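# Four arms lift loaded tray onto four risers

## Task

Using the four arms together, set the tray so it rests entirely on the group of four risers standing on the table. Neither the tray nor any dish may drop freely by more than a few centimetres. When finished, the risers must still be where they began and every dish must sit where it originally sat on the tray, with everything staying put without any robot holding it. Open the grippers and pull the arms away at the end. Base mounts in metres, heading in degrees counter-clockwise from +x: arm1 at x=-0.66 y=-1.47 z=+1.06 facing +90; arm2 at x=+0.89 y=-1.22 z=+1.04 facing -178; arm3 at x=-1.67 y=-0.90 z=+1.00 facing -1; arm4 at x=-0.25 y=-0.75 z=+0.94 facing -88.

## Robot and tools

Setup: four identical i2rt Big YAM arms named arm1, arm2, arm3 and arm4. Each has six revolute joints, a two-finger gripper and a wrist camera. A fixed room camera, cam_high, also watches the scene. Reach from the joint1 axis to the hand is roughly 1.0 m when fully extended. With joints 1 and 6 at zero and the hand level and forward, the wrist camera rides on top of the hand looking toward the fingertips.

Frames: one shared world frame, origin on the floor, +z up. The hand point is midway between the fingertips; the hand's z axis runs along the fingers and the fingers open and close along its y axis. Base positions and headings are given in the task. Loose objects may occasionally get a brief external nudge.

execute_actions(actions, cameras): actions is a list holding either one action or nothing. An empty list just reports state and images. An action is an object keyed by robot name; under each name goes "joints", a dict of absolute joint targets (not offsets) keyed by joint name. Several arms can be in one action; their motions start at once and may finish at different moments. Joint names, units, ranges and done-tolerances: joint1_rad -2.879 to 2.879 (±0.045), rotation about the base, positive is counter-clockwise seen from above, 0 points the arm along its base heading; joint2_rad 0 to 3.141 (±0.14), shoulder, 0 has the upper arm pointing back roughly horizontal, increasing lifts it up then forward; joint3_rad 0 to 3.019 (±0.09), elbow, 0 is fully folded, increasing opens; joint4_rad -1.692 to 1.57 (±0.055), hand pitch, positive tips fingers up; joint5_rad -1.57 to 1.57 (±0.03), sideways hand swing, positive toward the arm's right; joint6_rad -2.094 to 2.094 (±0.035), hand roll, positive is clockwise viewed from behind the hand; gripper_m 0 to 0.093 (±0.003), fingertip separation in metres, squeezing up to about 50 to 62 N per pad (weaker on some). Joints move at different speeds, so the hand can sweep a wide arc between postures. Any unknown key or out-of-range number rejects the whole call and nothing moves. cameras is a list of names from arm1_cam_wrist, arm2_cam_wrist, arm3_cam_wrist, arm4_cam_wrist, cam_high, or "all"; omitted, null or ["all"] means every camera, [] means none. The "pictures" line lists image order.

Joints or arms left out of an action may keep pushing toward an earlier target, and joint_status will not show it. joint_status reports per named joint how the last accepted action ended: "off_target" (resting away from target, possibly still pushing); "contact_stop" or "time_out" (the joint abandons its target and holds where it stopped, except a timed-out joint that keeps a target within 0.375, 0.375, 0.113, 0.225, 0.075, 0.3 rad of its position for joints 1 to 6 and continues pushing; it will move on by itself if the path clears). To relieve such a push, command the joint to its reported position. "not_followed" plus a "joint command not followed" line and often a "cause:" line means a safety check blocked that arm's joint targets (the gripper still acts); the arm may retry those targets on later actions until given acceptable ones. on_its_own lists what this call did not command; "held at" there is the held target, not the actual position. A loaded joint can sag. Tiny target changes may not move a joint at all.

wait(seconds): 0 to 10; commands nothing, the simulation keeps running, returns state and images.

zoom_image(camera, region): enlarges part of that camera's most recent full image. region is [x0, y0, x1, y1] in pixels from the top-left corner, no bigger than 504 by 504. Wrist cameras are 616x616 fisheye; cam_high is 672x504 pinhole with radial distortion.

finished_scene(scene): pass the current scene number; it ends the scene irreversibly after the last command is held, reports success and gives the next task. Replying with no tool call also ends everything. The result must persist on its own.

Timing: the world keeps running while the operator thinks, and robots keep their last command meanwhile. Faulted arms stay where the fault left them.

Avoid: arms pressing hard against each other (fails and ends the run) or colliding hard; the anti-collision check can react late and ignores fingers, gripper housings and wrist cameras. Arms push hard on contact and do not stop by themselves. Do not knock anything off the work area or onto the floor. Avoid drops, slips and slams. Motor heat: holding loads or pushing warms motors; a MOTOR HOT line appears from 85 °C, and at 100 °C an OVER-TEMPERATURE FAULT makes that arm and gripper go limp and fall until cooled, with joints showing "limit_stop_at_motor_heat"; resend targets afterwards. Some heat carries into the next scene.

Each tool is called after "Emit:" as name(argument=value, ...), one argument or row to a line, values as JSON.

## Session

Emit:
execute_actions(
  actions=[],
)

Scene clock: 0.00 s.
Motor temperatures (°C, as the motors report them): arm1=[20 21 22 20 23 22] | arm2=[22 21 22 22 22 19] | arm3=[21 21 22 21 19 23] | arm4=[20 22 23 20 21 22]
arm1.joint_positions: joint1_rad=-1.269 joint2_rad=+0.548 joint3_rad=+1.384 joint4_rad=-1.472 joint5_rad=-0.027 joint6_rad=+0.158 gripper_m=+0.095
arm1.joint_status: not commanded
arm1.hand: x=-0.4871 y=-1.4103 z=+1.5866 quat_wxyz=(-0.440, +0.071, -0.888, -0.117) (m; scene frame)
arm2.joint_positions: joint1_rad=+0.669 joint2_rad=+0.572 joint3_rad=+1.450 joint4_rad=-1.334 joint5_rad=-0.127 joint6_rad=+0.059 gripper_m=+0.094
arm2.joint_status: not commanded
arm2.hand: x=+0.7478 y=-1.3727 z=+1.6219 quat_wxyz=(-0.243, -0.796, -0.299, +0.468) (m; scene frame)
arm3.joint_positions: joint1_rad=-0.536 joint2_rad=+0.540 joint3_rad=+1.463 joint4_rad=-1.413 joint5_rad=-0.219 joint6_rad=-0.306 gripper_m=+0.095
arm3.joint_status: not commanded
arm3.hand: x=-1.5089 y=-0.9545 z=+1.5716 quat_wxyz=(-0.507, -0.051, -0.850, +0.135) (m; scene frame)
arm4.joint_positions: joint1_rad=-0.880 joint2_rad=+0.631 joint3_rad=+1.357 joint4_rad=-1.451 joint5_rad=-0.126 joint6_rad=-0.386 gripper_m=+0.094
arm4.joint_status: not commanded
arm4.hand: x=-0.4024 y=-0.9153 z=+1.4374 quat_wxyz=(-0.123, -0.761, -0.502, +0.392) (m; scene frame)
pictures: arm1_cam_wrist, arm2_cam_wrist, arm3_cam_wrist, arm4_cam_wrist, cam_high
Images, in order (width x height): arm1_cam_wrist 616x616, arm2_cam_wrist 616x616, arm3_cam_wrist 616x616, arm4_cam_wrist 616x616, cam_high 672x504.

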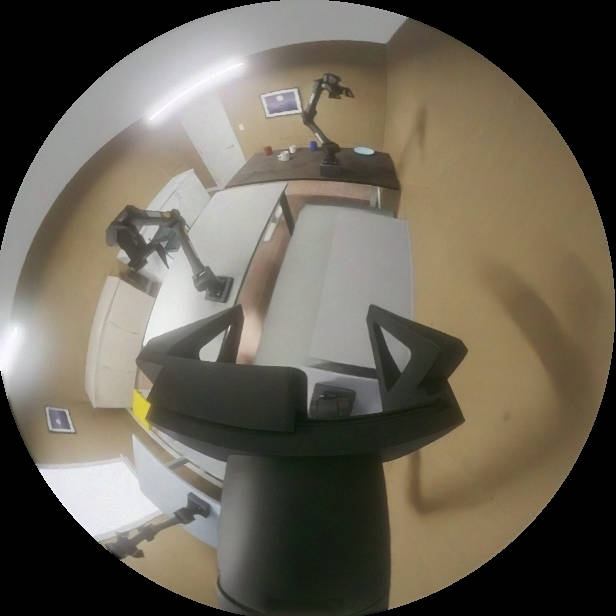

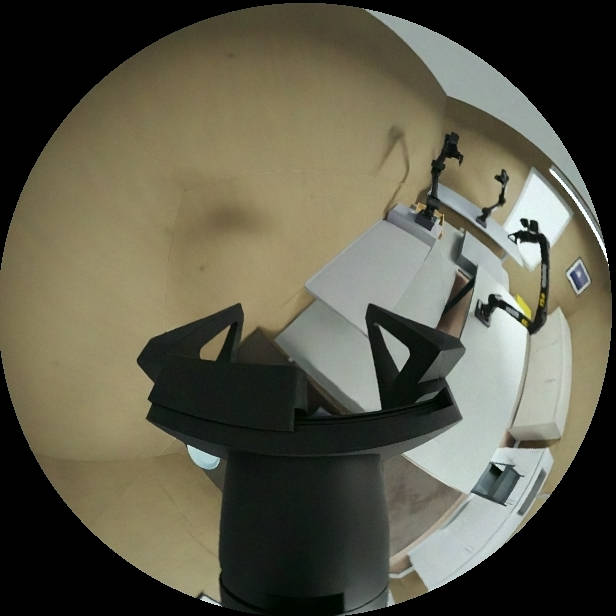

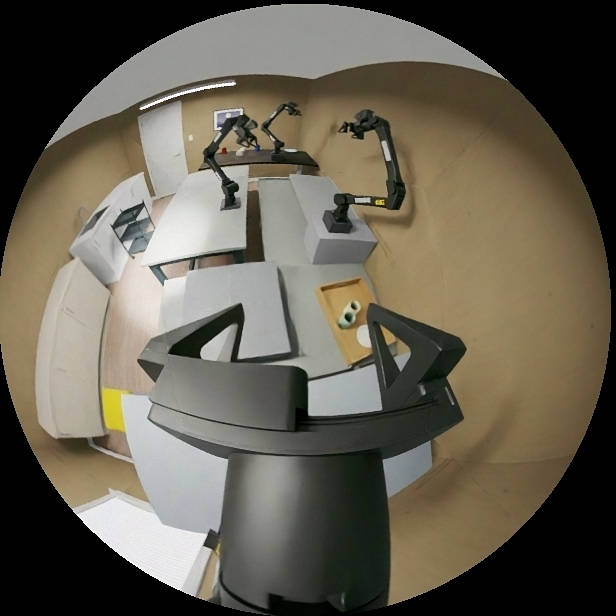

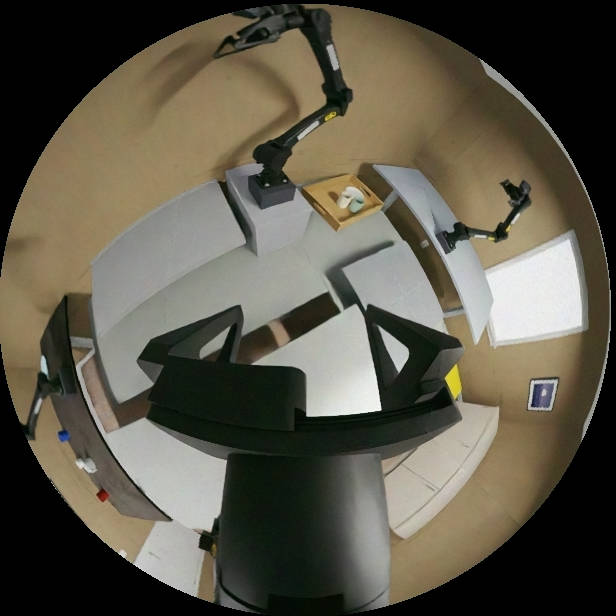

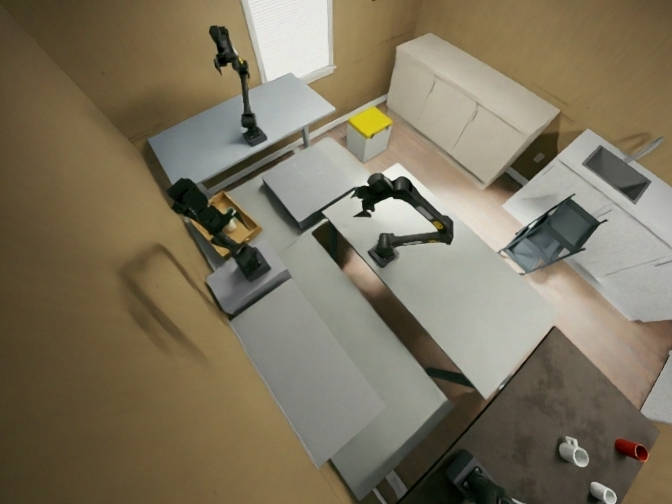

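Emit:
execute_actions(
  actions=[
    {"arm1":{"joints":{"joint1_rad":1.57,"joint2_rad":1.3,"joint3_rad":1.0,"joint4_rad":-1.27,"joint5_rad":0,"joint6_rad":0,"gripper_m":0.05}},"arm3":{"joints":{"joint1_rad":0.0,"joint2_rad":1.7,"joint3_rad":1.5,"joint4_rad":-1.37,"joint5_rad":0,"joint6_rad":0,"gripper_m":0.05}},"arm4":{"joints":{"joint1_rad":0.5}}},
  ],
  cameras=["arm1_cam_wrist","arm3_cam_wrist"],
)

Scene clock: 3.03 s.
Motor temperatures (°C, as the motors report them): arm1=[20 21 23 20 23 22] | arm2=[22 21 22 22 22 19] | arm3=[21 21 23 21 19 23] | arm4=[20 22 24 20 21 22]
arm1.joint_positions: joint1_rad=+1.569 joint2_rad=+1.305 joint3_rad=+0.989 joint4_rad=-1.272 joint5_rad=-0.001 joint6_rad=+0.009 gripper_m=+0.050
arm1.joint_status: all done
arm1.hand: x=-1.0082 y=-1.4687 z=+1.2078 quat_wxyz=(-0.003, +1.000, -0.004, +0.013) (m; scene frame)
arm2.joint_positions: joint1_rad=+0.669 joint2_rad=+0.572 joint3_rad=+1.450 joint4_rad=-1.334 joint5_rad=-0.127 joint6_rad=+0.059 gripper_m=+0.094
arm2.joint_status: not commanded
arm2.hand: x=+0.7478 y=-1.3727 z=+1.6219 quat_wxyz=(-0.243, -0.796, -0.299, +0.468) (m; scene frame)
arm3.joint_positions: joint1_rad=-0.003 joint2_rad=+1.689 joint3_rad=+1.484 joint4_rad=-1.379 joint5_rad=-0.002 joint6_rad=-0.010 gripper_m=+0.050
arm3.joint_status: all done
arm3.hand: x=-1.1700 y=-0.9114 z=+1.1743 quat_wxyz=(+0.003, -0.009, -1.000, +0.005) (m; scene frame)
arm4.joint_positions: joint1_rad=+0.494 joint2_rad=+0.631 joint3_rad=+1.357 joint4_rad=-1.451 joint5_rad=-0.126 joint6_rad=-0.386 gripper_m=+0.094
arm4.joint_status: all done
arm4.hand: x=-0.1167 y=-0.9346 z=+1.4377 quat_wxyz=(-0.346, -0.272, -0.870, +0.222) (m; scene frame)
pictures: arm1_cam_wrist, arm3_cam_wrist
Images, in order (width x height): arm1_cam_wrist 616x616, arm3_cam_wrist 616x616.

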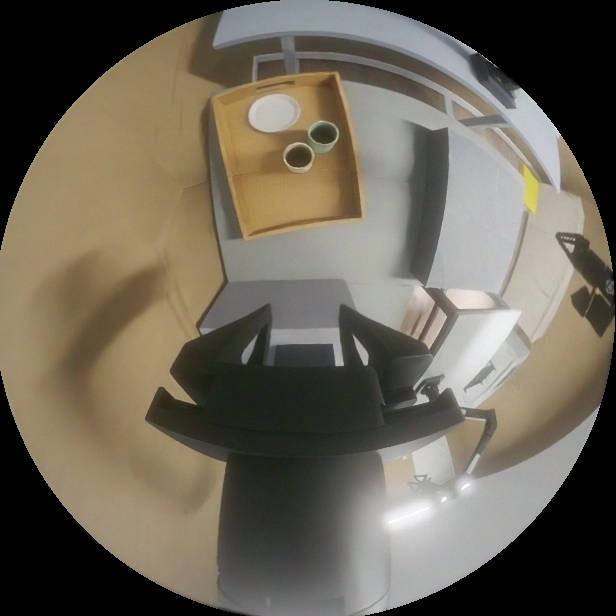

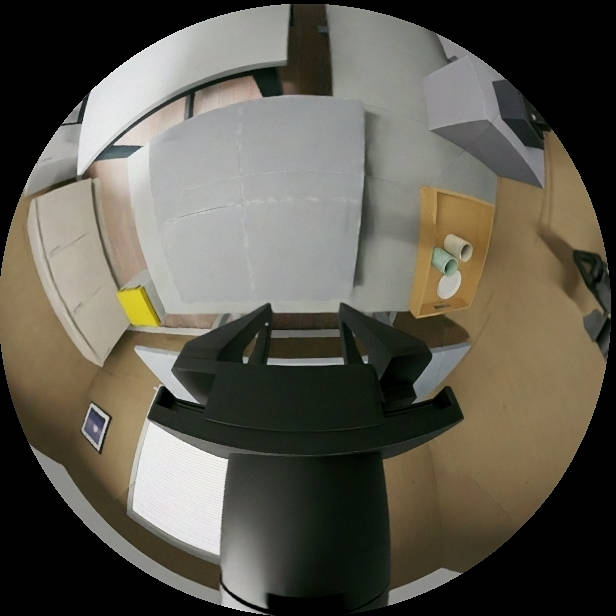

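Emit:
execute_actions(
  actions=[
    {"arm1":{"joints":{"joint1_rad":1.81,"joint2_rad":2.125,"joint3_rad":0.70,"joint4_rad":-0.118,"joint6_rad":1.62}},"arm3":{"joints":{"joint1_rad":-1.11,"joint2_rad":2.27,"joint3_rad":1.83,"joint4_rad":-1.10,"joint6_rad":0.265}}},
  ],
  cameras=["arm1_cam_wrist","arm3_cam_wrist"],
)

Scene clock: 7.93 s.
Motor temperatures (°C, as the motors report them): arm1=[20 21 23 20 22 22] | arm2=[22 21 23 22 22 19] | arm3=[21 22 24 21 19 23] | arm4=[20 22 25 20 21 22]
arm1.joint_positions: joint1_rad=+1.815 joint2_rad=+2.124 joint3_rad=+0.698 joint4_rad=-0.131 joint5_rad=+0.000 joint6_rad=+1.609 gripper_m=+0.050
arm1.joint_status: all done
arm1.hand: x=-0.9851 y=-1.5488 z=+0.8514 quat_wxyz=(+0.001, +0.777, -0.630, -0.002) (m; scene frame)
arm2.joint_positions: joint1_rad=+0.669 joint2_rad=+0.572 joint3_rad=+1.450 joint4_rad=-1.334 joint5_rad=-0.127 joint6_rad=+0.059 gripper_m=+0.094
arm2.joint_status: not commanded
arm2.hand: x=+0.7478 y=-1.3727 z=+1.6219 quat_wxyz=(-0.243, -0.796, -0.299, +0.468) (m; scene frame)
arm3.joint_positions: joint1_rad=-1.113 joint2_rad=+2.270 joint3_rad=+1.807 joint4_rad=-1.101 joint5_rad=+0.002 joint6_rad=+0.257 gripper_m=+0.050
arm3.joint_status: all done
arm3.hand: x=-1.3969 y=-1.5000 z=+0.9651 quat_wxyz=(-0.009, -0.643, -0.766, +0.004) (m; scene frame)
arm4.joint_positions: joint1_rad=+0.494 joint2_rad=+0.631 joint3_rad=+1.357 joint4_rad=-1.451 joint5_rad=-0.126 joint6_rad=-0.386 gripper_m=+0.094
arm4.joint_status: not commanded
arm4.hand: x=-0.1167 y=-0.9346 z=+1.4377 quat_wxyz=(-0.346, -0.272, -0.870, +0.222) (m; scene frame)
pictures: arm1_cam_wrist, arm3_cam_wrist
Images, in order (width x height): arm1_cam_wrist 616x616, arm3_cam_wrist 616x616.

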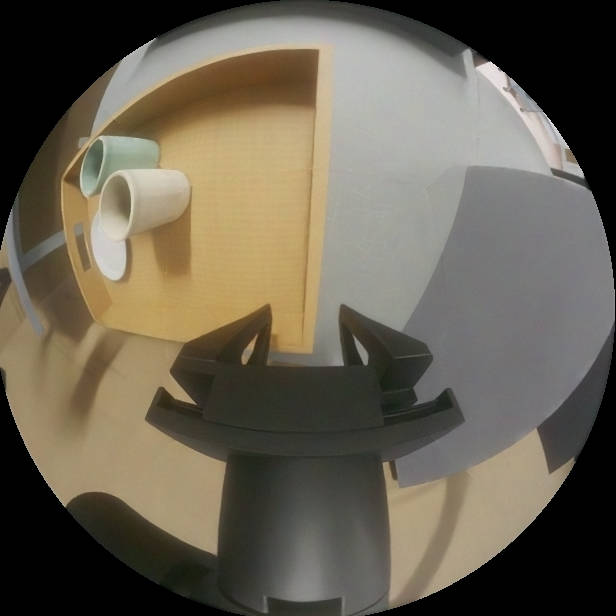

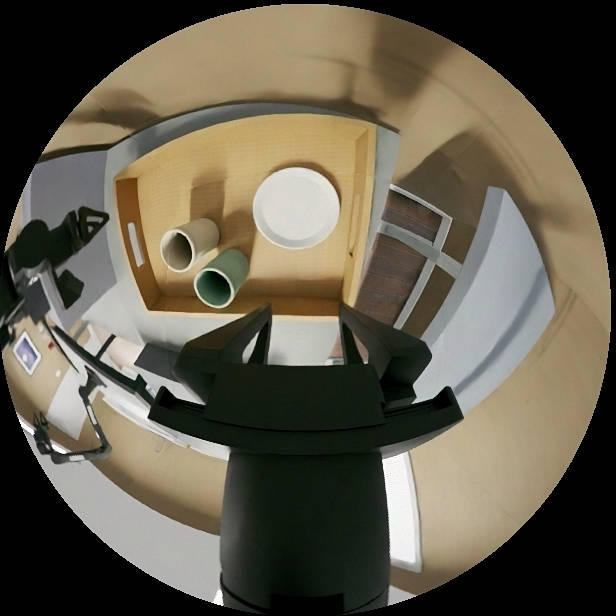

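Emit:
execute_actions(
  actions=[
    {"arm1":{"joints":{"joint2_rad":2.257,"joint3_rad":0.708,"joint4_rad":-0.005,"joint6_rad":1.67,"gripper_m":0.07}}},
  ],
  cameras=[],
)

Emit:
execute_actions(
  actions=[
    {"arm1":{"joints":{"joint2_rad":2.38,"joint3_rad":0.756,"joint4_rad":0.07}}},
  ],
  cameras=[],
)

Emit:
execute_actions(
  actions=[
    {"arm1":{"joints":{"gripper_m":0}}},
  ],
  cameras=["arm1_cam_wrist"],
)

Scene clock: 9.47 s.
Motor temperatures (°C, as the motors report them): arm1=[20 21 23 20 22 22] | arm2=[22 21 23 22 22 19] | arm3=[21 22 24 21 19 23] | arm4=[20 22 25 20 21 22]
arm1.joint_positions: joint1_rad=+1.815 joint2_rad=+2.264 joint3_rad=+0.703 joint4_rad=-0.017 joint5_rad=+0.000 joint6_rad=+1.659 gripper_m=+0.070
arm1.joint_status: all done
arm1.hand: x=-0.9661 y=-1.5439 z=+0.8088 quat_wxyz=(-0.008, +0.761, -0.649, +0.004) (m; scene frame)
arm2.joint_positions: joint1_rad=+0.669 joint2_rad=+0.572 joint3_rad=+1.450 joint4_rad=-1.334 joint5_rad=-0.127 joint6_rad=+0.059 gripper_m=+0.094
arm2.joint_status: not commanded
arm2.hand: x=+0.7478 y=-1.3727 z=+1.6219 quat_wxyz=(-0.243, -0.796, -0.299, +0.468) (m; scene frame)
arm3.joint_positions: joint1_rad=-1.113 joint2_rad=+2.270 joint3_rad=+1.807 joint4_rad=-1.101 joint5_rad=+0.002 joint6_rad=+0.257 gripper_m=+0.050
arm3.joint_status: not commanded
arm3.hand: x=-1.3969 y=-1.5000 z=+0.9651 quat_wxyz=(-0.009, -0.643, -0.766, +0.004) (m; scene frame)
arm4.joint_positions: joint1_rad=+0.494 joint2_rad=+0.631 joint3_rad=+1.357 joint4_rad=-1.451 joint5_rad=-0.126 joint6_rad=-0.386 gripper_m=+0.094
arm4.joint_status: not commanded
arm4.hand: x=-0.1167 y=-0.9346 z=+1.4377 quat_wxyz=(-0.346, -0.272, -0.870, +0.222) (m; scene frame)
pictures: none
No camera images: the call's "cameras" was empty. Leave "cameras" out to get every camera's image.

Scene clock: 10.40 s.
Motor temperatures (°C, as the motors report them): arm1=[20 21 23 20 23 22] | arm2=[22 21 23 22 22 19] | arm3=[21 22 25 21 19 23] | arm4=[20 22 25 20 21 22]
arm1.joint_positions: joint1_rad=+1.815 joint2_rad=+2.382 joint3_rad=+0.757 joint4_rad=+0.062 joint5_rad=+0.000 joint6_rad=+1.660 gripper_m=+0.070
arm1.joint_status: all done
arm1.hand: x=-0.9721 y=-1.5453 z=+0.7731 quat_wxyz=(-0.002, +0.761, -0.649, -0.001) (m; scene frame)
arm2.joint_positions: joint1_rad=+0.669 joint2_rad=+0.572 joint3_rad=+1.450 joint4_rad=-1.334 joint5_rad=-0.127 joint6_rad=+0.059 gripper_m=+0.094
arm2.joint_status: not commanded
arm2.hand: x=+0.7478 y=-1.3727 z=+1.6219 quat_wxyz=(-0.243, -0.796, -0.299, +0.468) (m; scene frame)
arm3.joint_positions: joint1_rad=-1.113 joint2_rad=+2.270 joint3_rad=+1.807 joint4_rad=-1.101 joint5_rad=+0.002 joint6_rad=+0.257 gripper_m=+0.050
arm3.joint_status: not commanded
arm3.hand: x=-1.3969 y=-1.5000 z=+0.9651 quat_wxyz=(-0.009, -0.643, -0.766, +0.004) (m; scene frame)
arm4.joint_positions: joint1_rad=+0.494 joint2_rad=+0.631 joint3_rad=+1.357 joint4_rad=-1.451 joint5_rad=-0.126 joint6_rad=-0.386 gripper_m=+0.094
arm4.joint_status: not commanded
arm4.hand: x=-0.1167 y=-0.9346 z=+1.4377 quat_wxyz=(-0.346, -0.272, -0.870, +0.222) (m; scene frame)
pictures: none
No camera images: the call's "cameras" was empty. Leave "cameras" out to get every camera's image.

Scene clock: 11.07 s.
Motor temperatures (°C, as the motors report them): arm1=[20 21 23 20 22 22] | arm2=[22 21 23 22 22 19] | arm3=[21 22 25 21 19 23] | arm4=[20 22 25 20 21 22]
arm1.joint_positions: joint1_rad=+1.815 joint2_rad=+2.382 joint3_rad=+0.764 joint4_rad=+0.070 joint5_rad=+0.002 joint6_rad=+1.659 gripper_m=+0.012
arm1.joint_status: gripper_m off_target (ended at +0.012, target +0.000)
arm1.hand: x=-0.9781 y=-1.5464 z=+0.7730 quat_wxyz=(+0.004, +0.761, -0.649, -0.005) (m; scene frame)
arm2.joint_positions: joint1_rad=+0.669 joint2_rad=+0.572 joint3_rad=+1.450 joint4_rad=-1.334 joint5_rad=-0.127 joint6_rad=+0.059 gripper_m=+0.094
arm2.joint_status: not commanded
arm2.hand: x=+0.7478 y=-1.3727 z=+1.6219 quat_wxyz=(-0.243, -0.796, -0.299, +0.468) (m; scene frame)
arm3.joint_positions: joint1_rad=-1.113 joint2_rad=+2.270 joint3_rad=+1.807 joint4_rad=-1.101 joint5_rad=+0.002 joint6_rad=+0.257 gripper_m=+0.050
arm3.joint_status: not commanded
arm3.hand: x=-1.3969 y=-1.5000 z=+0.9651 quat_wxyz=(-0.009, -0.643, -0.766, +0.004) (m; scene frame)
arm4.joint_positions: joint1_rad=+0.494 joint2_rad=+0.631 joint3_rad=+1.357 joint4_rad=-1.451 joint5_rad=-0.126 joint6_rad=-0.386 gripper_m=+0.094
arm4.joint_status: not commanded
arm4.hand: x=-0.1167 y=-0.9346 z=+1.4377 quat_wxyz=(-0.346, -0.272, -0.870, +0.222) (m; scene frame)
pictures: arm1_cam_wrist
Images, in order (width x height): arm1_cam_wrist 616x616.

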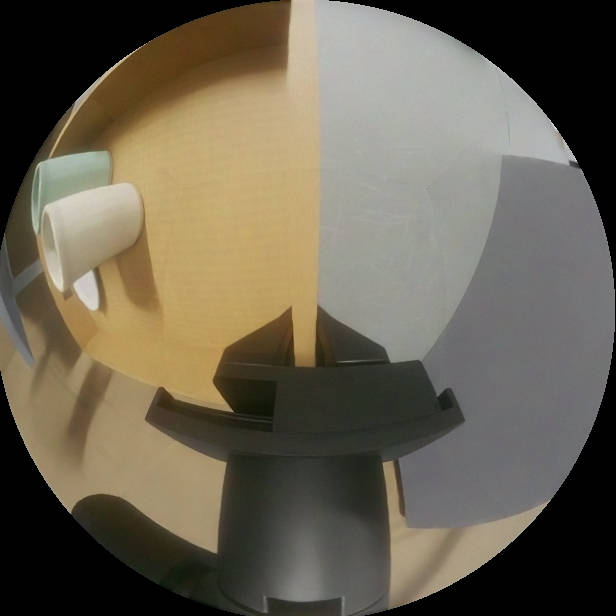

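Emit:
execute_actions(
  actions=[
    {"arm1":{"joints":{"joint1_rad":1.85,"joint6_rad":1.70,"joint2_rad":2.36,"joint3_rad":0.665,"joint4_rad":0.15}}},
  ],
  cameras=[],
)

Emit:
execute_actions(
  actions=[
    {"arm1":{"joints":{"joint1_rad":1.885,"joint6_rad":1.735,"joint2_rad":2.37,"joint3_rad":0.575,"joint4_rad":0.235}},"arm3":{"joints":{"joint2_rad":2.41,"joint4_rad":-0.975,"joint6_rad":0.29}}},
  ],
  cameras=["arm3_cam_wrist"],
)

Scene clock: 12.57 s.
Motor temperatures (°C, as the motors report them): arm1=[20 21 23 20 22 22] | arm2=[22 21 23 22 22 19] | arm3=[21 22 25 21 19 23] | arm4=[20 22 25 20 21 22]
arm1.joint_positions: joint1_rad=+1.839 joint2_rad=+2.388 joint3_rad=+0.693 joint4_rad=+0.140 joint5_rad=+0.002 joint6_rad=+1.675 gripper_m=+0.012
arm1.joint_status: all done
arm1.hand: x=-0.9476 y=-1.5461 z=+0.7738 quat_wxyz=(+0.001, +0.764, -0.646, -0.004) (m; scene frame)
arm2.joint_positions: joint1_rad=+0.669 joint2_rad=+0.572 joint3_rad=+1.450 joint4_rad=-1.334 joint5_rad=-0.127 joint6_rad=+0.059 gripper_m=+0.094
arm2.joint_status: not commanded
arm2.hand: x=+0.7478 y=-1.3727 z=+1.6219 quat_wxyz=(-0.243, -0.796, -0.299, +0.468) (m; scene frame)
arm3.joint_positions: joint1_rad=-1.113 joint2_rad=+2.270 joint3_rad=+1.807 joint4_rad=-1.101 joint5_rad=+0.002 joint6_rad=+0.257 gripper_m=+0.050
arm3.joint_status: not commanded
arm3.hand: x=-1.3969 y=-1.5000 z=+0.9651 quat_wxyz=(-0.009, -0.643, -0.766, +0.004) (m; scene frame)
arm4.joint_positions: joint1_rad=+0.494 joint2_rad=+0.631 joint3_rad=+1.357 joint4_rad=-1.451 joint5_rad=-0.126 joint6_rad=-0.386 gripper_m=+0.094
arm4.joint_status: not commanded
arm4.hand: x=-0.1167 y=-0.9346 z=+1.4377 quat_wxyz=(-0.346, -0.272, -0.870, +0.222) (m; scene frame)
pictures: none
No camera images: the call's "cameras" was empty. Leave "cameras" out to get every camera's image.

Scene clock: 13.60 s.
Motor temperatures (°C, as the motors report them): arm1=[20 21 23 20 22 22] | arm2=[22 21 23 22 22 19] | arm3=[21 22 25 21 19 23] | arm4=[20 22 26 20 21 22]
arm1.joint_positions: joint1_rad=+1.877 joint2_rad=+2.396 joint3_rad=+0.610 joint4_rad=+0.223 joint5_rad=+0.001 joint6_rad=+1.707 gripper_m=+0.012
arm1.joint_status: all done
arm1.hand: x=-0.9112 y=-1.5465 z=+0.7771 quat_wxyz=(-0.002, +0.765, -0.644, -0.001) (m; scene frame)
arm2.joint_positions: joint1_rad=+0.669 joint2_rad=+0.572 joint3_rad=+1.450 joint4_rad=-1.334 joint5_rad=-0.127 joint6_rad=+0.059 gripper_m=+0.094
arm2.joint_status: not commanded
arm2.hand: x=+0.7478 y=-1.3727 z=+1.6219 quat_wxyz=(-0.243, -0.796, -0.299, +0.468) (m; scene frame)
arm3.joint_positions: joint1_rad=-1.113 joint2_rad=+2.404 joint3_rad=+1.807 joint4_rad=-0.990 joint5_rad=+0.002 joint6_rad=+0.280 gripper_m=+0.050
arm3.joint_status: all done
arm3.hand: x=-1.3968 y=-1.4999 z=+0.8793 quat_wxyz=(+0.001, -0.652, -0.759, +0.000) (m; scene frame)
arm4.joint_positions: joint1_rad=+0.494 joint2_rad=+0.631 joint3_rad=+1.357 joint4_rad=-1.451 joint5_rad=-0.126 joint6_rad=-0.386 gripper_m=+0.094
arm4.joint_status: not commanded
arm4.hand: x=-0.1167 y=-0.9346 z=+1.4377 quat_wxyz=(-0.346, -0.272, -0.870, +0.222) (m; scene frame)
pictures: arm3_cam_wrist
Images, in order (width x height): arm3_cam_wrist 616x616.

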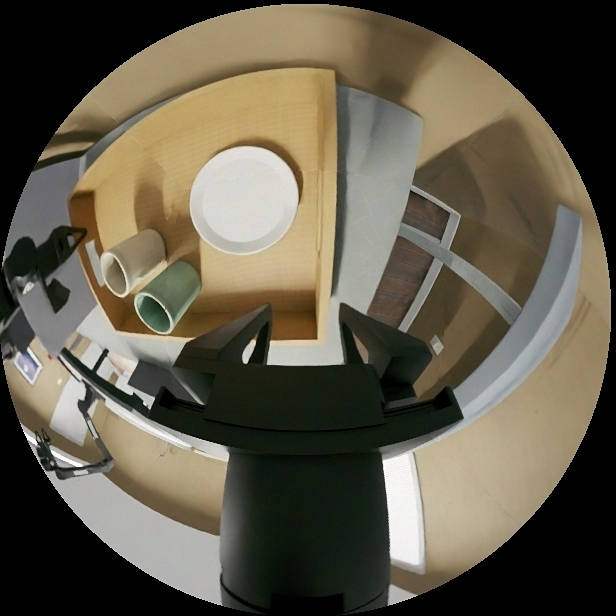

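Emit:
execute_actions(
  actions=[
    {"arm1":{"joints":{"joint3_rad":0.605,"joint2_rad":2.39,"joint6_rad":1.71}},"arm3":{"joints":{"joint1_rad":-1.155,"joint2_rad":2.48,"joint3_rad":1.81,"joint4_rad":-0.90,"joint6_rad":0.222,"gripper_m":0.06}}},
  ],
  cameras=[],
)

Emit:
execute_actions(
  actions=[
    {"arm3":{"joints":{"joint2_rad":2.572,"joint4_rad":-0.812}}},
  ],
  cameras=["arm3_cam_wrist"],
)

Scene clock: 15.10 s.
Motor temperatures (°C, as the motors report them): arm1=[20 22 23 20 22 22] | arm2=[22 21 23 22 22 19] | arm3=[21 22 25 21 19 23] | arm4=[20 22 26 20 21 22]
arm1.joint_positions: joint1_rad=+1.877 joint2_rad=+2.409 joint3_rad=+0.614 joint4_rad=+0.231 joint5_rad=+0.001 joint6_rad=+1.704 gripper_m=+0.012
arm1.joint_status: all done
arm1.hand: x=-0.9104 y=-1.5462 z=+0.7737 quat_wxyz=(-0.003, +0.766, -0.642, -0.001) (m; scene frame)
arm2.joint_positions: joint1_rad=+0.669 joint2_rad=+0.572 joint3_rad=+1.450 joint4_rad=-1.334 joint5_rad=-0.127 joint6_rad=+0.059 gripper_m=+0.094
arm2.joint_status: not commanded
arm2.hand: x=+0.7478 y=-1.3727 z=+1.6219 quat_wxyz=(-0.243, -0.796, -0.299, +0.468) (m; scene frame)
arm3.joint_positions: joint1_rad=-1.153 joint2_rad=+2.452 joint3_rad=+1.807 joint4_rad=-0.917 joint5_rad=+0.002 joint6_rad=+0.232 gripper_m=+0.060
arm3.joint_status: all done
arm3.hand: x=-1.4187 y=-1.5153 z=+0.8485 quat_wxyz=(-0.010, -0.648, -0.761, +0.005) (m; scene frame)
arm4.joint_positions: joint1_rad=+0.494 joint2_rad=+0.631 joint3_rad=+1.357 joint4_rad=-1.451 joint5_rad=-0.126 joint6_rad=-0.386 gripper_m=+0.094
arm4.joint_status: not commanded
arm4.hand: x=-0.1167 y=-0.9346 z=+1.4377 quat_wxyz=(-0.346, -0.272, -0.870, +0.222) (m; scene frame)
pictures: none
No camera images: the call's "cameras" was empty. Leave "cameras" out to get every camera's image.

Scene clock: 16.30 s.
Motor temperatures (°C, as the motors report them): arm1=[20 22 23 20 22 22] | arm2=[22 21 23 22 22 19] | arm3=[21 23 25 21 19 23] | arm4=[20 22 26 20 21 22]
arm1.joint_positions: joint1_rad=+1.877 joint2_rad=+2.409 joint3_rad=+0.614 joint4_rad=+0.231 joint5_rad=+0.001 joint6_rad=+1.704 gripper_m=+0.012
arm1.joint_status: not commanded
arm1.hand: x=-0.9104 y=-1.5462 z=+0.7737 quat_wxyz=(-0.003, +0.766, -0.642, -0.001) (m; scene frame)
arm2.joint_positions: joint1_rad=+0.669 joint2_rad=+0.572 joint3_rad=+1.450 joint4_rad=-1.334 joint5_rad=-0.127 joint6_rad=+0.059 gripper_m=+0.094
arm2.joint_status: not commanded
arm2.hand: x=+0.7478 y=-1.3727 z=+1.6219 quat_wxyz=(-0.243, -0.796, -0.299, +0.468) (m; scene frame)
arm3.joint_positions: joint1_rad=-1.153 joint2_rad=+2.560 joint3_rad=+1.807 joint4_rad=-0.827 joint5_rad=+0.002 joint6_rad=+0.232 gripper_m=+0.060
arm3.joint_status: all done
arm3.hand: x=-1.4228 y=-1.5048 z=+0.7800 quat_wxyz=(-0.003, -0.648, -0.761, +0.001) (m; scene frame)
arm4.joint_positions: joint1_rad=+0.494 joint2_rad=+0.631 joint3_rad=+1.357 joint4_rad=-1.451 joint5_rad=-0.126 joint6_rad=-0.386 gripper_m=+0.094
arm4.joint_status: not commanded
arm4.hand: x=-0.1167 y=-0.9346 z=+1.4377 quat_wxyz=(-0.346, -0.272, -0.870, +0.222) (m; scene frame)
pictures: arm3_cam_wrist
Images, in order (width x height): arm3_cam_wrist 616x616.

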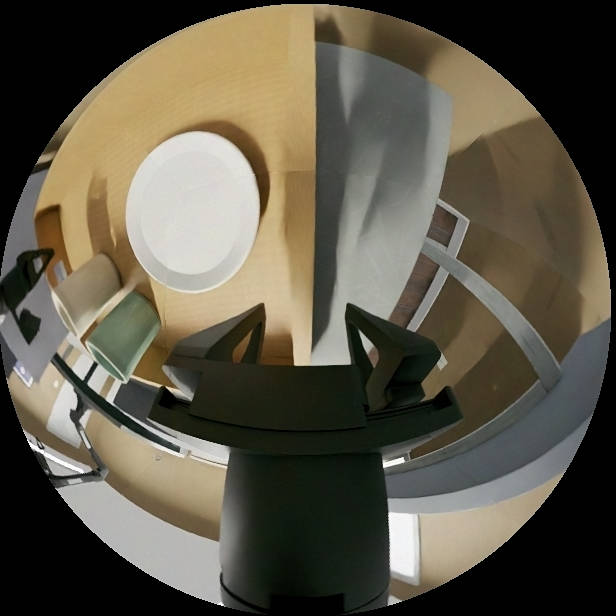

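Emit:
execute_actions(
  actions=[
    {"arm3":{"joints":{"joint1_rad":-1.145,"joint2_rad":2.59,"gripper_m":0}}},
  ],
  cameras=[],
)

Emit:
execute_actions(
  actions=[
    {"arm1":{"joints":{"joint2_rad":2.155,"joint3_rad":0.53,"joint4_rad":0.093}},"arm3":{"joints":{"joint2_rad":2.375,"joint3_rad":1.795,"joint4_rad":-0.91}}},
  ],
  cameras=["arm3_cam_wrist"],
)

Scene clock: 18.30 s.
Motor temperatures (°C, as the motors report them): arm1=[20 22 23 20 22 22] | arm2=[22 21 24 22 22 19] | arm3=[21 23 25 21 19 23] | arm4=[20 22 26 20 21 22]
arm1.joint_positions: joint1_rad=+1.877 joint2_rad=+2.409 joint3_rad=+0.614 joint4_rad=+0.232 joint5_rad=+0.001 joint6_rad=+1.704 gripper_m=+0.012
arm1.joint_status: not commanded
arm1.hand: x=-0.9105 y=-1.5462 z=+0.7737 quat_wxyz=(-0.002, +0.767, -0.642, -0.001) (m; scene frame)
arm2.joint_positions: joint1_rad=+0.669 joint2_rad=+0.572 joint3_rad=+1.450 joint4_rad=-1.334 joint5_rad=-0.127 joint6_rad=+0.059 gripper_m=+0.094
arm2.joint_status: not commanded
arm2.hand: x=+0.7478 y=-1.3727 z=+1.6219 quat_wxyz=(-0.243, -0.796, -0.299, +0.468) (m; scene frame)
arm3.joint_positions: joint1_rad=-1.151 joint2_rad=+2.560 joint3_rad=+1.807 joint4_rad=-0.824 joint5_rad=-0.004 joint6_rad=+0.232 gripper_m=+0.011
arm3.joint_status: gripper_m off_target (ended at +0.011, target +0.000); the others done
arm3.hand: x=-1.4207 y=-1.5047 z=+0.7800 quat_wxyz=(-0.005, -0.648, -0.762, -0.001) (m; scene frame)
arm4.joint_positions: joint1_rad=+0.494 joint2_rad=+0.631 joint3_rad=+1.357 joint4_rad=-1.451 joint5_rad=-0.126 joint6_rad=-0.386 gripper_m=+0.094
arm4.joint_status: not commanded
arm4.hand: x=-0.1167 y=-0.9346 z=+1.4377 quat_wxyz=(-0.346, -0.272, -0.870, +0.222) (m; scene frame)
pictures: none
No camera images: the call's "cameras" was empty. Leave "cameras" out to get every camera's image.

Scene clock: 19.47 s.
Motor temperatures (°C, as the motors report them): arm1=[20 22 23 20 23 22] | arm2=[22 21 24 22 22 19] | arm3=[21 23 25 21 19 23] | arm4=[20 22 26 20 21 22]
arm1.joint_positions: joint1_rad=+1.880 joint2_rad=+2.200 joint3_rad=+0.540 joint4_rad=+0.097 joint5_rad=-0.005 joint6_rad=+1.708 gripper_m=+0.012
arm1.joint_status: all done
arm1.hand: x=-0.9122 y=-1.5489 z=+0.8292 quat_wxyz=(-0.001, +0.766, -0.643, +0.002) (m; scene frame)
arm2.joint_positions: joint1_rad=+0.669 joint2_rad=+0.572 joint3_rad=+1.450 joint4_rad=-1.334 joint5_rad=-0.127 joint6_rad=+0.059 gripper_m=+0.094
arm2.joint_status: not commanded
arm2.hand: x=+0.7478 y=-1.3727 z=+1.6219 quat_wxyz=(-0.243, -0.796, -0.299, +0.468) (m; scene frame)
arm3.joint_positions: joint1_rad=-1.151 joint2_rad=+2.455 joint3_rad=+1.775 joint4_rad=-0.892 joint5_rad=+0.001 joint6_rad=+0.238 gripper_m=+0.012
arm3.joint_status: all done
arm3.hand: x=-1.4213 y=-1.5058 z=+0.8371 quat_wxyz=(-0.006, -0.650, -0.760, +0.003) (m; scene frame)
arm4.joint_positions: joint1_rad=+0.494 joint2_rad=+0.631 joint3_rad=+1.357 joint4_rad=-1.451 joint5_rad=-0.126 joint6_rad=-0.386 gripper_m=+0.094
arm4.joint_status: not commanded
arm4.hand: x=-0.1167 y=-0.9346 z=+1.4377 quat_wxyz=(-0.346, -0.272, -0.870, +0.222) (m; scene frame)
pictures: arm3_cam_wrist
Images, in order (width x height): arm3_cam_wrist 616x616.

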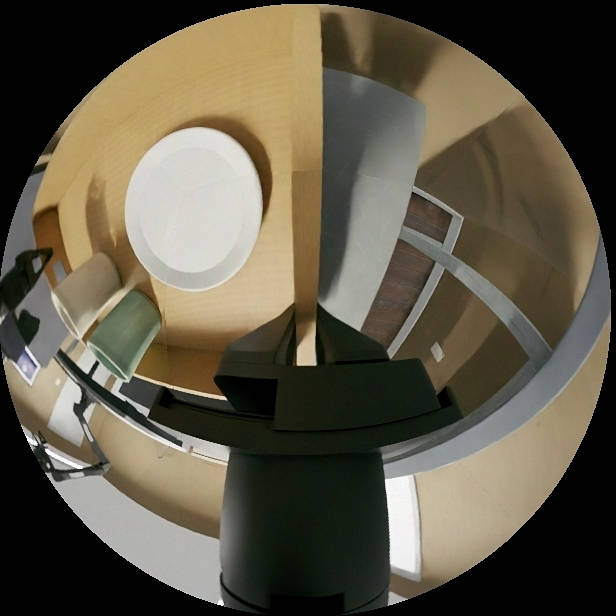

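Emit:
execute_actions(
  actions=[
    {"arm1":{"joints":{"joint2_rad":1.927,"joint3_rad":0.478,"joint4_rad":-0.082}},"arm3":{"joints":{"joint2_rad":2.287,"joint3_rad":1.785,"joint4_rad":-1.0}}},
  ],
  cameras=[],
)

Emit:
execute_actions(
  actions=[
    {"arm1":{"joints":{"joint2_rad":1.718,"joint3_rad":0.467,"joint4_rad":-0.275}},"arm3":{"joints":{"joint2_rad":2.21,"joint3_rad":1.80,"joint4_rad":-1.08}}},
  ],
  cameras=[],
)

Emit:
execute_actions(
  actions=[
    {"arm1":{"joints":{"joint1_rad":1.773,"joint6_rad":1.78,"joint2_rad":1.703,"joint3_rad":0.436,"joint4_rad":-0.236}},"arm3":{"joints":{"joint1_rad":-1.034,"joint6_rad":0.52,"joint2_rad":2.017,"joint3_rad":1.435,"joint4_rad":-0.90}}},
  ],
  cameras=["arm3_cam_wrist"],
)

Scene clock: 23.13 s.
Motor temperatures (°C, as the motors report them): arm1=[20 22 22 20 23 22] | arm2=[22 21 24 22 22 19] | arm3=[21 24 25 21 19 23] | arm4=[20 22 26 20 21 22]
arm1.joint_positions: joint1_rad=+1.880 joint2_rad=+1.968 joint3_rad=+0.479 joint4_rad=-0.071 joint5_rad=-0.008 joint6_rad=+1.711 gripper_m=+0.012
arm1.joint_status: all done
arm1.hand: x=-0.9105 y=-1.5490 z=+0.8858 quat_wxyz=(+0.002, +0.765, -0.644, +0.002) (m; scene frame)
arm2.joint_positions: joint1_rad=+0.669 joint2_rad=+0.572 joint3_rad=+1.450 joint4_rad=-1.334 joint5_rad=-0.127 joint6_rad=+0.059 gripper_m=+0.094
arm2.joint_status: not commanded
arm2.hand: x=+0.7478 y=-1.3727 z=+1.6219 quat_wxyz=(-0.243, -0.796, -0.299, +0.468) (m; scene frame)
arm3.joint_positions: joint1_rad=-1.149 joint2_rad=+2.366 joint3_rad=+1.768 joint4_rad=-0.977 joint5_rad=-0.003 joint6_rad=+0.243 gripper_m=+0.012
arm3.joint_status: all done
arm3.hand: x=-1.4197 y=-1.5039 z=+0.8912 quat_wxyz=(-0.006, -0.651, -0.759, +0.000) (m; scene frame)
arm4.joint_positions: joint1_rad=+0.494 joint2_rad=+0.631 joint3_rad=+1.357 joint4_rad=-1.451 joint5_rad=-0.126 joint6_rad=-0.386 gripper_m=+0.094
arm4.joint_status: not commanded
arm4.hand: x=-0.1167 y=-0.9346 z=+1.4377 quat_wxyz=(-0.346, -0.272, -0.870, +0.222) (m; scene frame)
pictures: none
No camera images: the call's "cameras" was empty. Leave "cameras" out to get every camera's image.

Scene clock: 24.23 s.
Motor temperatures (°C, as the motors report them): arm1=[20 22 22 20 23 22] | arm2=[22 21 24 22 22 19] | arm3=[21 24 25 21 19 23] | arm4=[20 22 27 20 21 22]
arm1.joint_positions: joint1_rad=+1.880 joint2_rad=+1.760 joint3_rad=+0.462 joint4_rad=-0.263 joint5_rad=-0.008 joint6_rad=+1.717 gripper_m=+0.012
arm1.joint_status: all done
arm1.hand: x=-0.9105 y=-1.5492 z=+0.9348 quat_wxyz=(+0.001, +0.763, -0.646, +0.003) (m; scene frame)
arm2.joint_positions: joint1_rad=+0.669 joint2_rad=+0.572 joint3_rad=+1.450 joint4_rad=-1.334 joint5_rad=-0.127 joint6_rad=+0.059 gripper_m=+0.094
arm2.joint_status: not commanded
arm2.hand: x=+0.7478 y=-1.3727 z=+1.6219 quat_wxyz=(-0.243, -0.796, -0.299, +0.468) (m; scene frame)
arm3.joint_positions: joint1_rad=-1.147 joint2_rad=+2.288 joint3_rad=+1.768 joint4_rad=-1.053 joint5_rad=-0.004 joint6_rad=+0.250 gripper_m=+0.012
arm3.joint_status: all done
arm3.hand: x=-1.4195 y=-1.5014 z=+0.9407 quat_wxyz=(-0.007, -0.653, -0.757, +0.000) (m; scene frame)
arm4.joint_positions: joint1_rad=+0.494 joint2_rad=+0.631 joint3_rad=+1.357 joint4_rad=-1.451 joint5_rad=-0.126 joint6_rad=-0.386 gripper_m=+0.094
arm4.joint_status: not commanded
arm4.hand: x=-0.1167 y=-0.9346 z=+1.4377 quat_wxyz=(-0.346, -0.272, -0.870, +0.222) (m; scene frame)
pictures: none
No camera images: the call's "cameras" was empty. Leave "cameras" out to get every camera's image.

Scene clock: 25.33 s.
Motor temperatures (°C, as the motors report them): arm1=[20 22 22 20 23 22] | arm2=[22 21 24 22 22 19] | arm3=[21 24 25 21 19 23] | arm4=[20 22 27 20 21 22]
arm1.joint_positions: joint1_rad=+1.775 joint2_rad=+1.752 joint3_rad=+0.418 joint4_rad=-0.235 joint5_rad=-0.005 joint6_rad=+1.766 gripper_m=+0.012
arm1.joint_status: all done
arm1.hand: x=-0.9007 y=-1.5184 z=+0.9328 quat_wxyz=(-0.003, +0.711, -0.703, +0.003) (m; scene frame)
arm2.joint_positions: joint1_rad=+0.669 joint2_rad=+0.572 joint3_rad=+1.450 joint4_rad=-1.334 joint5_rad=-0.127 joint6_rad=+0.059 gripper_m=+0.094
arm2.joint_status: not commanded
arm2.hand: x=+0.7478 y=-1.3727 z=+1.6219 quat_wxyz=(-0.243, -0.796, -0.299, +0.468) (m; scene frame)
arm3.joint_positions: joint1_rad=-1.033 joint2_rad=+2.110 joint3_rad=+1.425 joint4_rad=-0.898 joint5_rad=-0.008 joint6_rad=+0.520 gripper_m=+0.012
arm3.joint_status: all done
arm3.hand: x=-1.3940 y=-1.3938 z=+0.9367 quat_wxyz=(-0.002, -0.710, -0.704, -0.004) (m; scene frame)
arm4.joint_positions: joint1_rad=+0.494 joint2_rad=+0.631 joint3_rad=+1.357 joint4_rad=-1.451 joint5_rad=-0.126 joint6_rad=-0.386 gripper_m=+0.094
arm4.joint_status: not commanded
arm4.hand: x=-0.1167 y=-0.9346 z=+1.4377 quat_wxyz=(-0.346, -0.272, -0.870, +0.222) (m; scene frame)
pictures: arm3_cam_wrist
Images, in order (width x height): arm3_cam_wrist 616x616.

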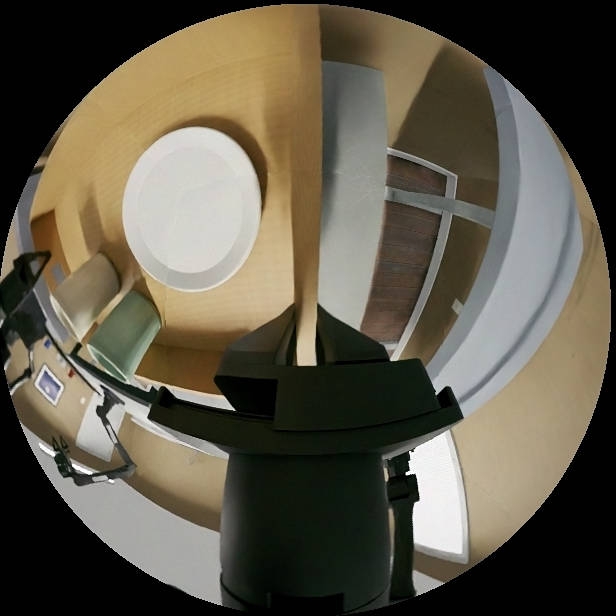

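Emit:
execute_actions(
  actions=[
    {"arm1":{"joints":{"joint1_rad":1.405,"joint6_rad":1.39,"joint2_rad":1.695,"joint3_rad":0.42,"joint4_rad":-0.233}},"arm3":{"joints":{"joint1_rad":-0.936,"joint6_rad":0.62,"joint2_rad":1.874,"joint3_rad":1.18,"joint4_rad":-0.79}}},
  ],
  cameras=[],
)

Emit:
execute_actions(
  actions=[
    {"arm1":{"joints":{"joint1_rad":1.06,"joint6_rad":1.045,"joint2_rad":1.735,"joint3_rad":0.497,"joint4_rad":-0.285}},"arm3":{"joints":{"joint1_rad":-0.80,"joint6_rad":0.756,"joint2_rad":1.76,"joint3_rad":0.973,"joint4_rad":-0.707}}},
  ],
  cameras=["arm1_cam_wrist","cam_high"],
)

Scene clock: 26.93 s.
Motor temperatures (°C, as the motors report them): arm1=[20 22 22 20 23 22] | arm2=[22 21 24 22 22 19] | arm3=[21 24 25 21 19 23] | arm4=[20 22 27 20 21 22]
arm1.joint_positions: joint1_rad=+1.413 joint2_rad=+1.741 joint3_rad=+0.412 joint4_rad=-0.233 joint5_rad=-0.006 joint6_rad=+1.406 gripper_m=+0.012
arm1.joint_status: all done
arm1.hand: x=-0.9025 y=-1.4295 z=+0.9351 quat_wxyz=(+0.000, +0.711, -0.704, -0.001) (m; scene frame)
arm2.joint_positions: joint1_rad=+0.669 joint2_rad=+0.572 joint3_rad=+1.450 joint4_rad=-1.334 joint5_rad=-0.127 joint6_rad=+0.059 gripper_m=+0.094
arm2.joint_status: not commanded
arm2.hand: x=+0.7478 y=-1.3727 z=+1.6219 quat_wxyz=(-0.243, -0.796, -0.299, +0.468) (m; scene frame)
arm3.joint_positions: joint1_rad=-0.933 joint2_rad=+1.953 joint3_rad=+1.158 joint4_rad=-0.793 joint5_rad=-0.001 joint6_rad=+0.628 gripper_m=+0.012
arm3.joint_status: all done
arm3.hand: x=-1.3918 y=-1.3004 z=+0.9408 quat_wxyz=(+0.001, -0.713, -0.701, +0.000) (m; scene frame)
arm4.joint_positions: joint1_rad=+0.494 joint2_rad=+0.631 joint3_rad=+1.357 joint4_rad=-1.451 joint5_rad=-0.126 joint6_rad=-0.386 gripper_m=+0.094
arm4.joint_status: not commanded
arm4.hand: x=-0.1167 y=-0.9346 z=+1.4377 quat_wxyz=(-0.346, -0.272, -0.870, +0.222) (m; scene frame)
pictures: none
No camera images: the call's "cameras" was empty. Leave "cameras" out to get every camera's image.

Scene clock: 28.00 s.
Motor temperatures (°C, as the motors report them): arm1=[20 22 22 20 23 22] | arm2=[22 21 24 22 22 19] | arm3=[21 24 25 21 19 23] | arm4=[20 22 27 20 21 22]
arm1.joint_positions: joint1_rad=+1.067 joint2_rad=+1.759 joint3_rad=+0.470 joint4_rad=-0.270 joint5_rad=-0.010 joint6_rad=+1.057 gripper_m=+0.012
arm1.joint_status: all done
arm1.hand: x=-0.8947 y=-1.3395 z=+0.9372 quat_wxyz=(+0.001, +0.712, -0.702, -0.003) (m; scene frame)
arm2.joint_positions: joint1_rad=+0.669 joint2_rad=+0.572 joint3_rad=+1.450 joint4_rad=-1.334 joint5_rad=-0.127 joint6_rad=+0.059 gripper_m=+0.094
arm2.joint_status: not commanded
arm2.hand: x=+0.7478 y=-1.3727 z=+1.6219 quat_wxyz=(-0.243, -0.796, -0.299, +0.468) (m; scene frame)
arm3.joint_positions: joint1_rad=-0.793 joint2_rad=+1.827 joint3_rad=+0.951 joint4_rad=-0.707 joint5_rad=-0.003 joint6_rad=+0.763 gripper_m=+0.012
arm3.joint_status: all done
arm3.hand: x=-1.3822 y=-1.2101 z=+0.9419 quat_wxyz=(-0.001, -0.711, -0.703, +0.000) (m; scene frame)
arm4.joint_positions: joint1_rad=+0.494 joint2_rad=+0.631 joint3_rad=+1.357 joint4_rad=-1.451 joint5_rad=-0.126 joint6_rad=-0.386 gripper_m=+0.094
arm4.joint_status: not commanded
arm4.hand: x=-0.1167 y=-0.9346 z=+1.4377 quat_wxyz=(-0.346, -0.272, -0.870, +0.222) (m; scene frame)
pictures: arm1_cam_wrist, cam_high
Images, in order (width x height): arm1_cam_wrist 616x616, cam_high 672x504.

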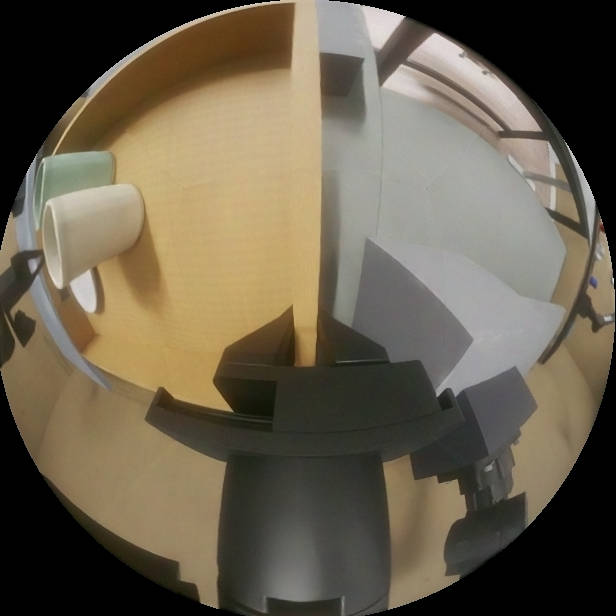

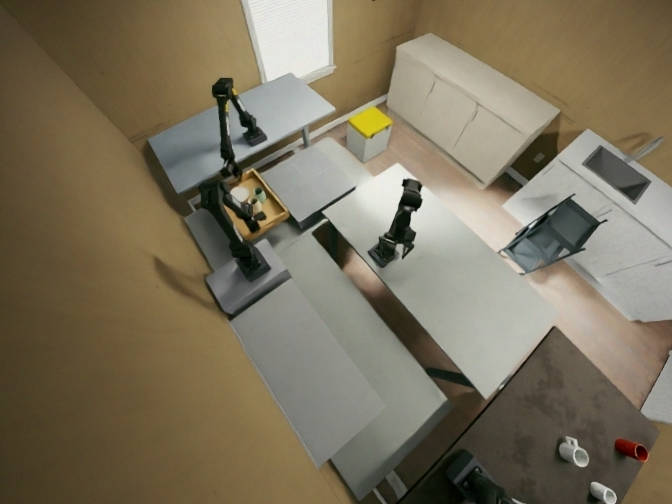

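Emit:
execute_actions(
  actions=[
    {"arm1":{"joints":{"joint1_rad":0.768,"joint6_rad":0.752,"joint2_rad":1.80,"joint3_rad":0.643,"joint4_rad":-0.365}},"arm3":{"joints":{"joint1_rad":-0.59,"joint6_rad":0.968,"joint2_rad":1.66,"joint3_rad":0.80,"joint4_rad":-0.648}}},
  ],
  cameras=[],
)

Emit:
execute_actions(
  actions=[
    {"arm1":{"joints":{"joint1_rad":0.565,"joint6_rad":0.55,"joint2_rad":1.90,"joint3_rad":0.885,"joint4_rad":-0.493}},"arm3":{"joints":{"joint1_rad":-0.288,"joint6_rad":1.27,"joint2_rad":1.58,"joint3_rad":0.678,"joint4_rad":-0.612}}},
  ],
  cameras=[],
)

Emit:
execute_actions(
  actions=[
    {"arm1":{"joints":{"joint1_rad":0.423,"joint6_rad":0.408,"joint2_rad":2.047,"joint3_rad":1.208,"joint4_rad":-0.662}},"arm3":{"joints":{"joint1_rad":0.097,"joint6_rad":1.655,"joint2_rad":1.572,"joint3_rad":0.662,"joint4_rad":-0.611}}},
  ],
  cameras=[],
)

Emit:
execute_actions(
  actions=[
    {"arm1":{"joints":{"joint1_rad":0.327,"joint6_rad":0.312,"joint2_rad":2.26,"joint3_rad":1.675,"joint4_rad":-0.90}},"arm3":{"joints":{"joint1_rad":0.482,"joint6_rad":2.04,"joint2_rad":1.657,"joint3_rad":0.785,"joint4_rad":-0.655}}},
  ],
  cameras=["arm1_cam_wrist","arm3_cam_wrist","cam_high"],
)

Scene clock: 30.50 s.
Motor temperatures (°C, as the motors report them): arm1=[20 22 23 20 23 22] | arm2=[22 21 24 22 22 19] | arm3=[21 24 25 21 19 23] | arm4=[20 22 27 20 21 22]
arm1.joint_positions: joint1_rad=+0.767 joint2_rad=+1.831 joint3_rad=+0.623 joint4_rad=-0.348 joint5_rad=-0.016 joint6_rad=+0.753 gripper_m=+0.012
arm1.joint_status: all done
arm1.hand: x=-0.8862 y=-1.2358 z=+0.9370 quat_wxyz=(+0.002, +0.713, -0.701, -0.007) (m; scene frame)
arm2.joint_positions: joint1_rad=+0.669 joint2_rad=+0.572 joint3_rad=+1.450 joint4_rad=-1.334 joint5_rad=-0.127 joint6_rad=+0.059 gripper_m=+0.094
arm2.joint_status: not commanded
arm2.hand: x=+0.7478 y=-1.3727 z=+1.6219 quat_wxyz=(-0.243, -0.796, -0.299, +0.468) (m; scene frame)
arm3.joint_positions: joint1_rad=-0.577 joint2_rad=+1.715 joint3_rad=+0.774 joint4_rad=-0.641 joint5_rad=-0.002 joint6_rad=+0.971 gripper_m=+0.012
arm3.joint_status: all done
arm3.hand: x=-1.3715 y=-1.1072 z=+0.9414 quat_wxyz=(-0.001, -0.708, -0.706, +0.002) (m; scene frame)
arm4.joint_positions: joint1_rad=+0.494 joint2_rad=+0.631 joint3_rad=+1.357 joint4_rad=-1.451 joint5_rad=-0.126 joint6_rad=-0.386 gripper_m=+0.094
arm4.joint_status: not commanded
arm4.hand: x=-0.1167 y=-0.9346 z=+1.4377 quat_wxyz=(-0.346, -0.272, -0.870, +0.222) (m; scene frame)
pictures: none
No camera images: the call's "cameras" was empty. Leave "cameras" out to get every camera's image.

Scene clock: 31.67 s.
Motor temperatures (°C, as the motors report them): arm1=[20 22 23 20 23 22] | arm2=[22 21 24 22 22 19] | arm3=[21 24 25 21 19 23] | arm4=[20 22 27 20 21 22]
arm1.joint_positions: joint1_rad=+0.564 joint2_rad=+1.938 joint3_rad=+0.859 joint4_rad=-0.479 joint5_rad=-0.019 joint6_rad=+0.543 gripper_m=+0.012
arm1.joint_status: all done
arm1.hand: x=-0.8785 y=-1.1275 z=+0.9384 quat_wxyz=(+0.003, +0.716, -0.698, -0.007) (m; scene frame)
arm2.joint_positions: joint1_rad=+0.669 joint2_rad=+0.572 joint3_rad=+1.450 joint4_rad=-1.334 joint5_rad=-0.127 joint6_rad=+0.059 gripper_m=+0.094
arm2.joint_status: not commanded
arm2.hand: x=+0.7478 y=-1.3727 z=+1.6219 quat_wxyz=(-0.243, -0.796, -0.299, +0.468) (m; scene frame)
arm3.joint_positions: joint1_rad=-0.281 joint2_rad=+1.629 joint3_rad=+0.661 joint4_rad=-0.603 joint5_rad=+0.004 joint6_rad=+1.262 gripper_m=+0.012
arm3.joint_status: all done
arm3.hand: x=-1.3601 y=-0.9999 z=+0.9432 quat_wxyz=(-0.008, -0.707, -0.708, +0.003) (m; scene frame)
arm4.joint_positions: joint1_rad=+0.494 joint2_rad=+0.631 joint3_rad=+1.357 joint4_rad=-1.451 joint5_rad=-0.126 joint6_rad=-0.386 gripper_m=+0.094
arm4.joint_status: not commanded
arm4.hand: x=-0.1167 y=-0.9346 z=+1.4377 quat_wxyz=(-0.346, -0.272, -0.870, +0.222) (m; scene frame)
pictures: none
No camera images: the call's "cameras" was empty. Leave "cameras" out to get every camera's image.

Scene clock: 32.87 s.
Motor temperatures (°C, as the motors report them): arm1=[20 22 23 20 23 22] | arm2=[22 21 24 22 22 19] | arm3=[21 24 25 21 19 23] | arm4=[20 22 27 20 21 22]
arm1.joint_positions: joint1_rad=+0.426 joint2_rad=+2.091 joint3_rad=+1.169 joint4_rad=-0.640 joint5_rad=-0.025 joint6_rad=+0.410 gripper_m=+0.012
arm1.joint_status: all done
arm1.hand: x=-0.8713 y=-1.0122 z=+0.9375 quat_wxyz=(+0.005, +0.714, -0.700, -0.007) (m; scene frame)
arm2.joint_positions: joint1_rad=+0.669 joint2_rad=+0.572 joint3_rad=+1.450 joint4_rad=-1.334 joint5_rad=-0.127 joint6_rad=+0.059 gripper_m=+0.094
arm2.joint_status: not commanded
arm2.hand: x=+0.7478 y=-1.3727 z=+1.6219 quat_wxyz=(-0.243, -0.796, -0.299, +0.468) (m; scene frame)
arm3.joint_positions: joint1_rad=+0.094 joint2_rad=+1.625 joint3_rad=+0.652 joint4_rad=-0.603 joint5_rad=+0.007 joint6_rad=+1.645 gripper_m=+0.012
arm3.joint_status: all done
arm3.hand: x=-1.3496 y=-0.8792 z=+0.9411 quat_wxyz=(-0.008, -0.709, -0.705, +0.006) (m; scene frame)
arm4.joint_positions: joint1_rad=+0.494 joint2_rad=+0.631 joint3_rad=+1.357 joint4_rad=-1.451 joint5_rad=-0.126 joint6_rad=-0.386 gripper_m=+0.094
arm4.joint_status: not commanded
arm4.hand: x=-0.1167 y=-0.9346 z=+1.4377 quat_wxyz=(-0.346, -0.272, -0.870, +0.222) (m; scene frame)
pictures: none
No camera images: the call's "cameras" was empty. Leave "cameras" out to get every camera's image.

Scene clock: 34.10 s.
Motor temperatures (°C, as the motors report them): arm1=[20 22 23 20 23 22] | arm2=[22 21 24 22 22 19] | arm3=[21 24 25 21 19 23] | arm4=[20 22 27 20 21 22]
arm1.joint_positions: joint1_rad=+0.344 joint2_rad=+2.309 joint3_rad=+1.610 joint4_rad=-0.869 joint5_rad=-0.031 joint6_rad=+0.332 gripper_m=+0.012
arm1.joint_status: all done
arm1.hand: x=-0.8743 y=-0.8859 z=+0.9361 quat_wxyz=(+0.008, +0.713, -0.702, -0.006) (m; scene frame)
arm2.joint_positions: joint1_rad=+0.669 joint2_rad=+0.572 joint3_rad=+1.450 joint4_rad=-1.334 joint5_rad=-0.127 joint6_rad=+0.059 gripper_m=+0.094
arm2.joint_status: not commanded
arm2.hand: x=+0.7478 y=-1.3727 z=+1.6219 quat_wxyz=(-0.243, -0.796, -0.299, +0.468) (m; scene frame)
arm3.joint_positions: joint1_rad=+0.475 joint2_rad=+1.700 joint3_rad=+0.745 joint4_rad=-0.627 joint5_rad=+0.012 joint6_rad=+2.032 gripper_m=+0.012
arm3.joint_status: all done
arm3.hand: x=-1.3509 y=-0.7475 z=+0.9360 quat_wxyz=(-0.011, -0.711, -0.703, +0.009) (m; scene frame)
arm4.joint_positions: joint1_rad=+0.494 joint2_rad=+0.631 joint3_rad=+1.357 joint4_rad=-1.451 joint5_rad=-0.126 joint6_rad=-0.386 gripper_m=+0.094
arm4.joint_status: not commanded
arm4.hand: x=-0.1167 y=-0.9346 z=+1.4377 quat_wxyz=(-0.346, -0.272, -0.870, +0.222) (m; scene frame)
pictures: arm1_cam_wrist, arm3_cam_wrist, cam_high
Images, in order (width x height): arm1_cam_wrist 616x616, arm3_cam_wrist 616x616, cam_high 672x504.

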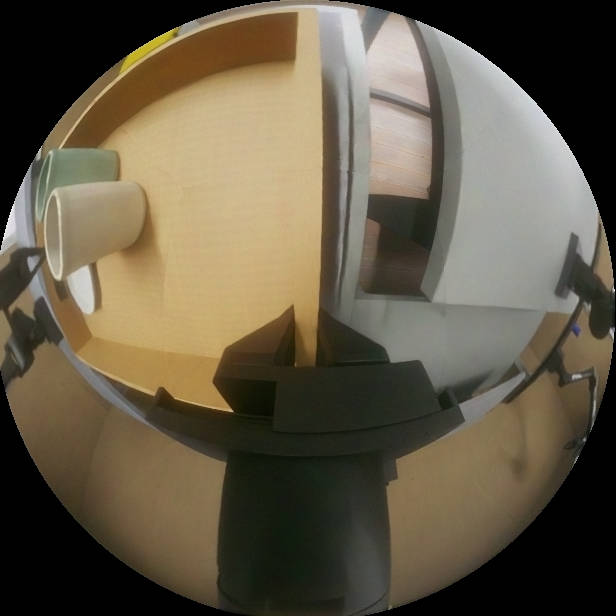

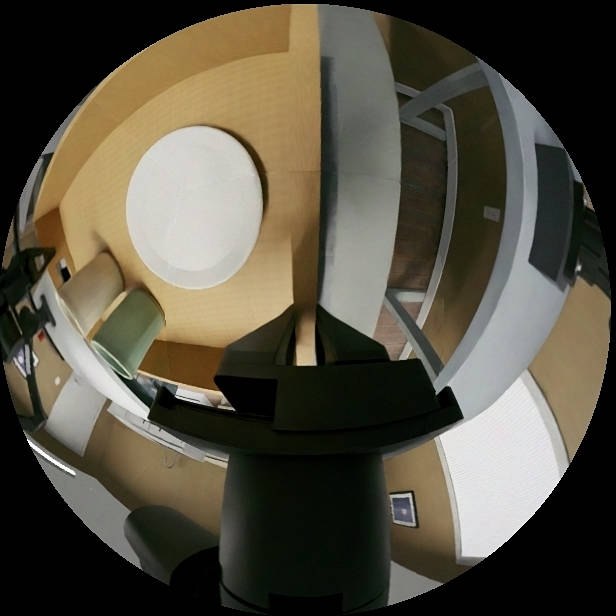

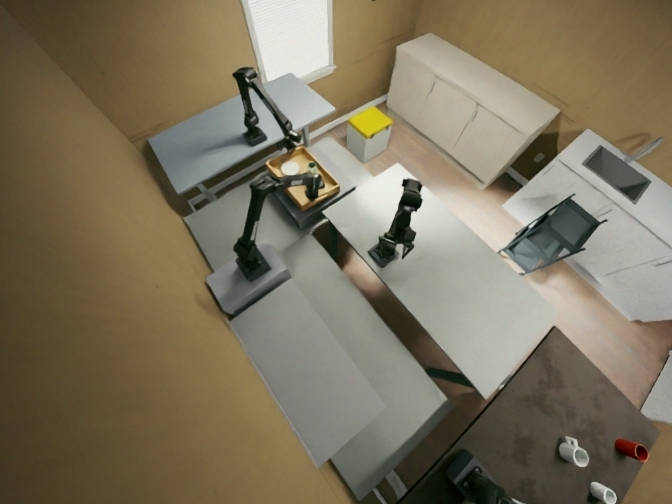

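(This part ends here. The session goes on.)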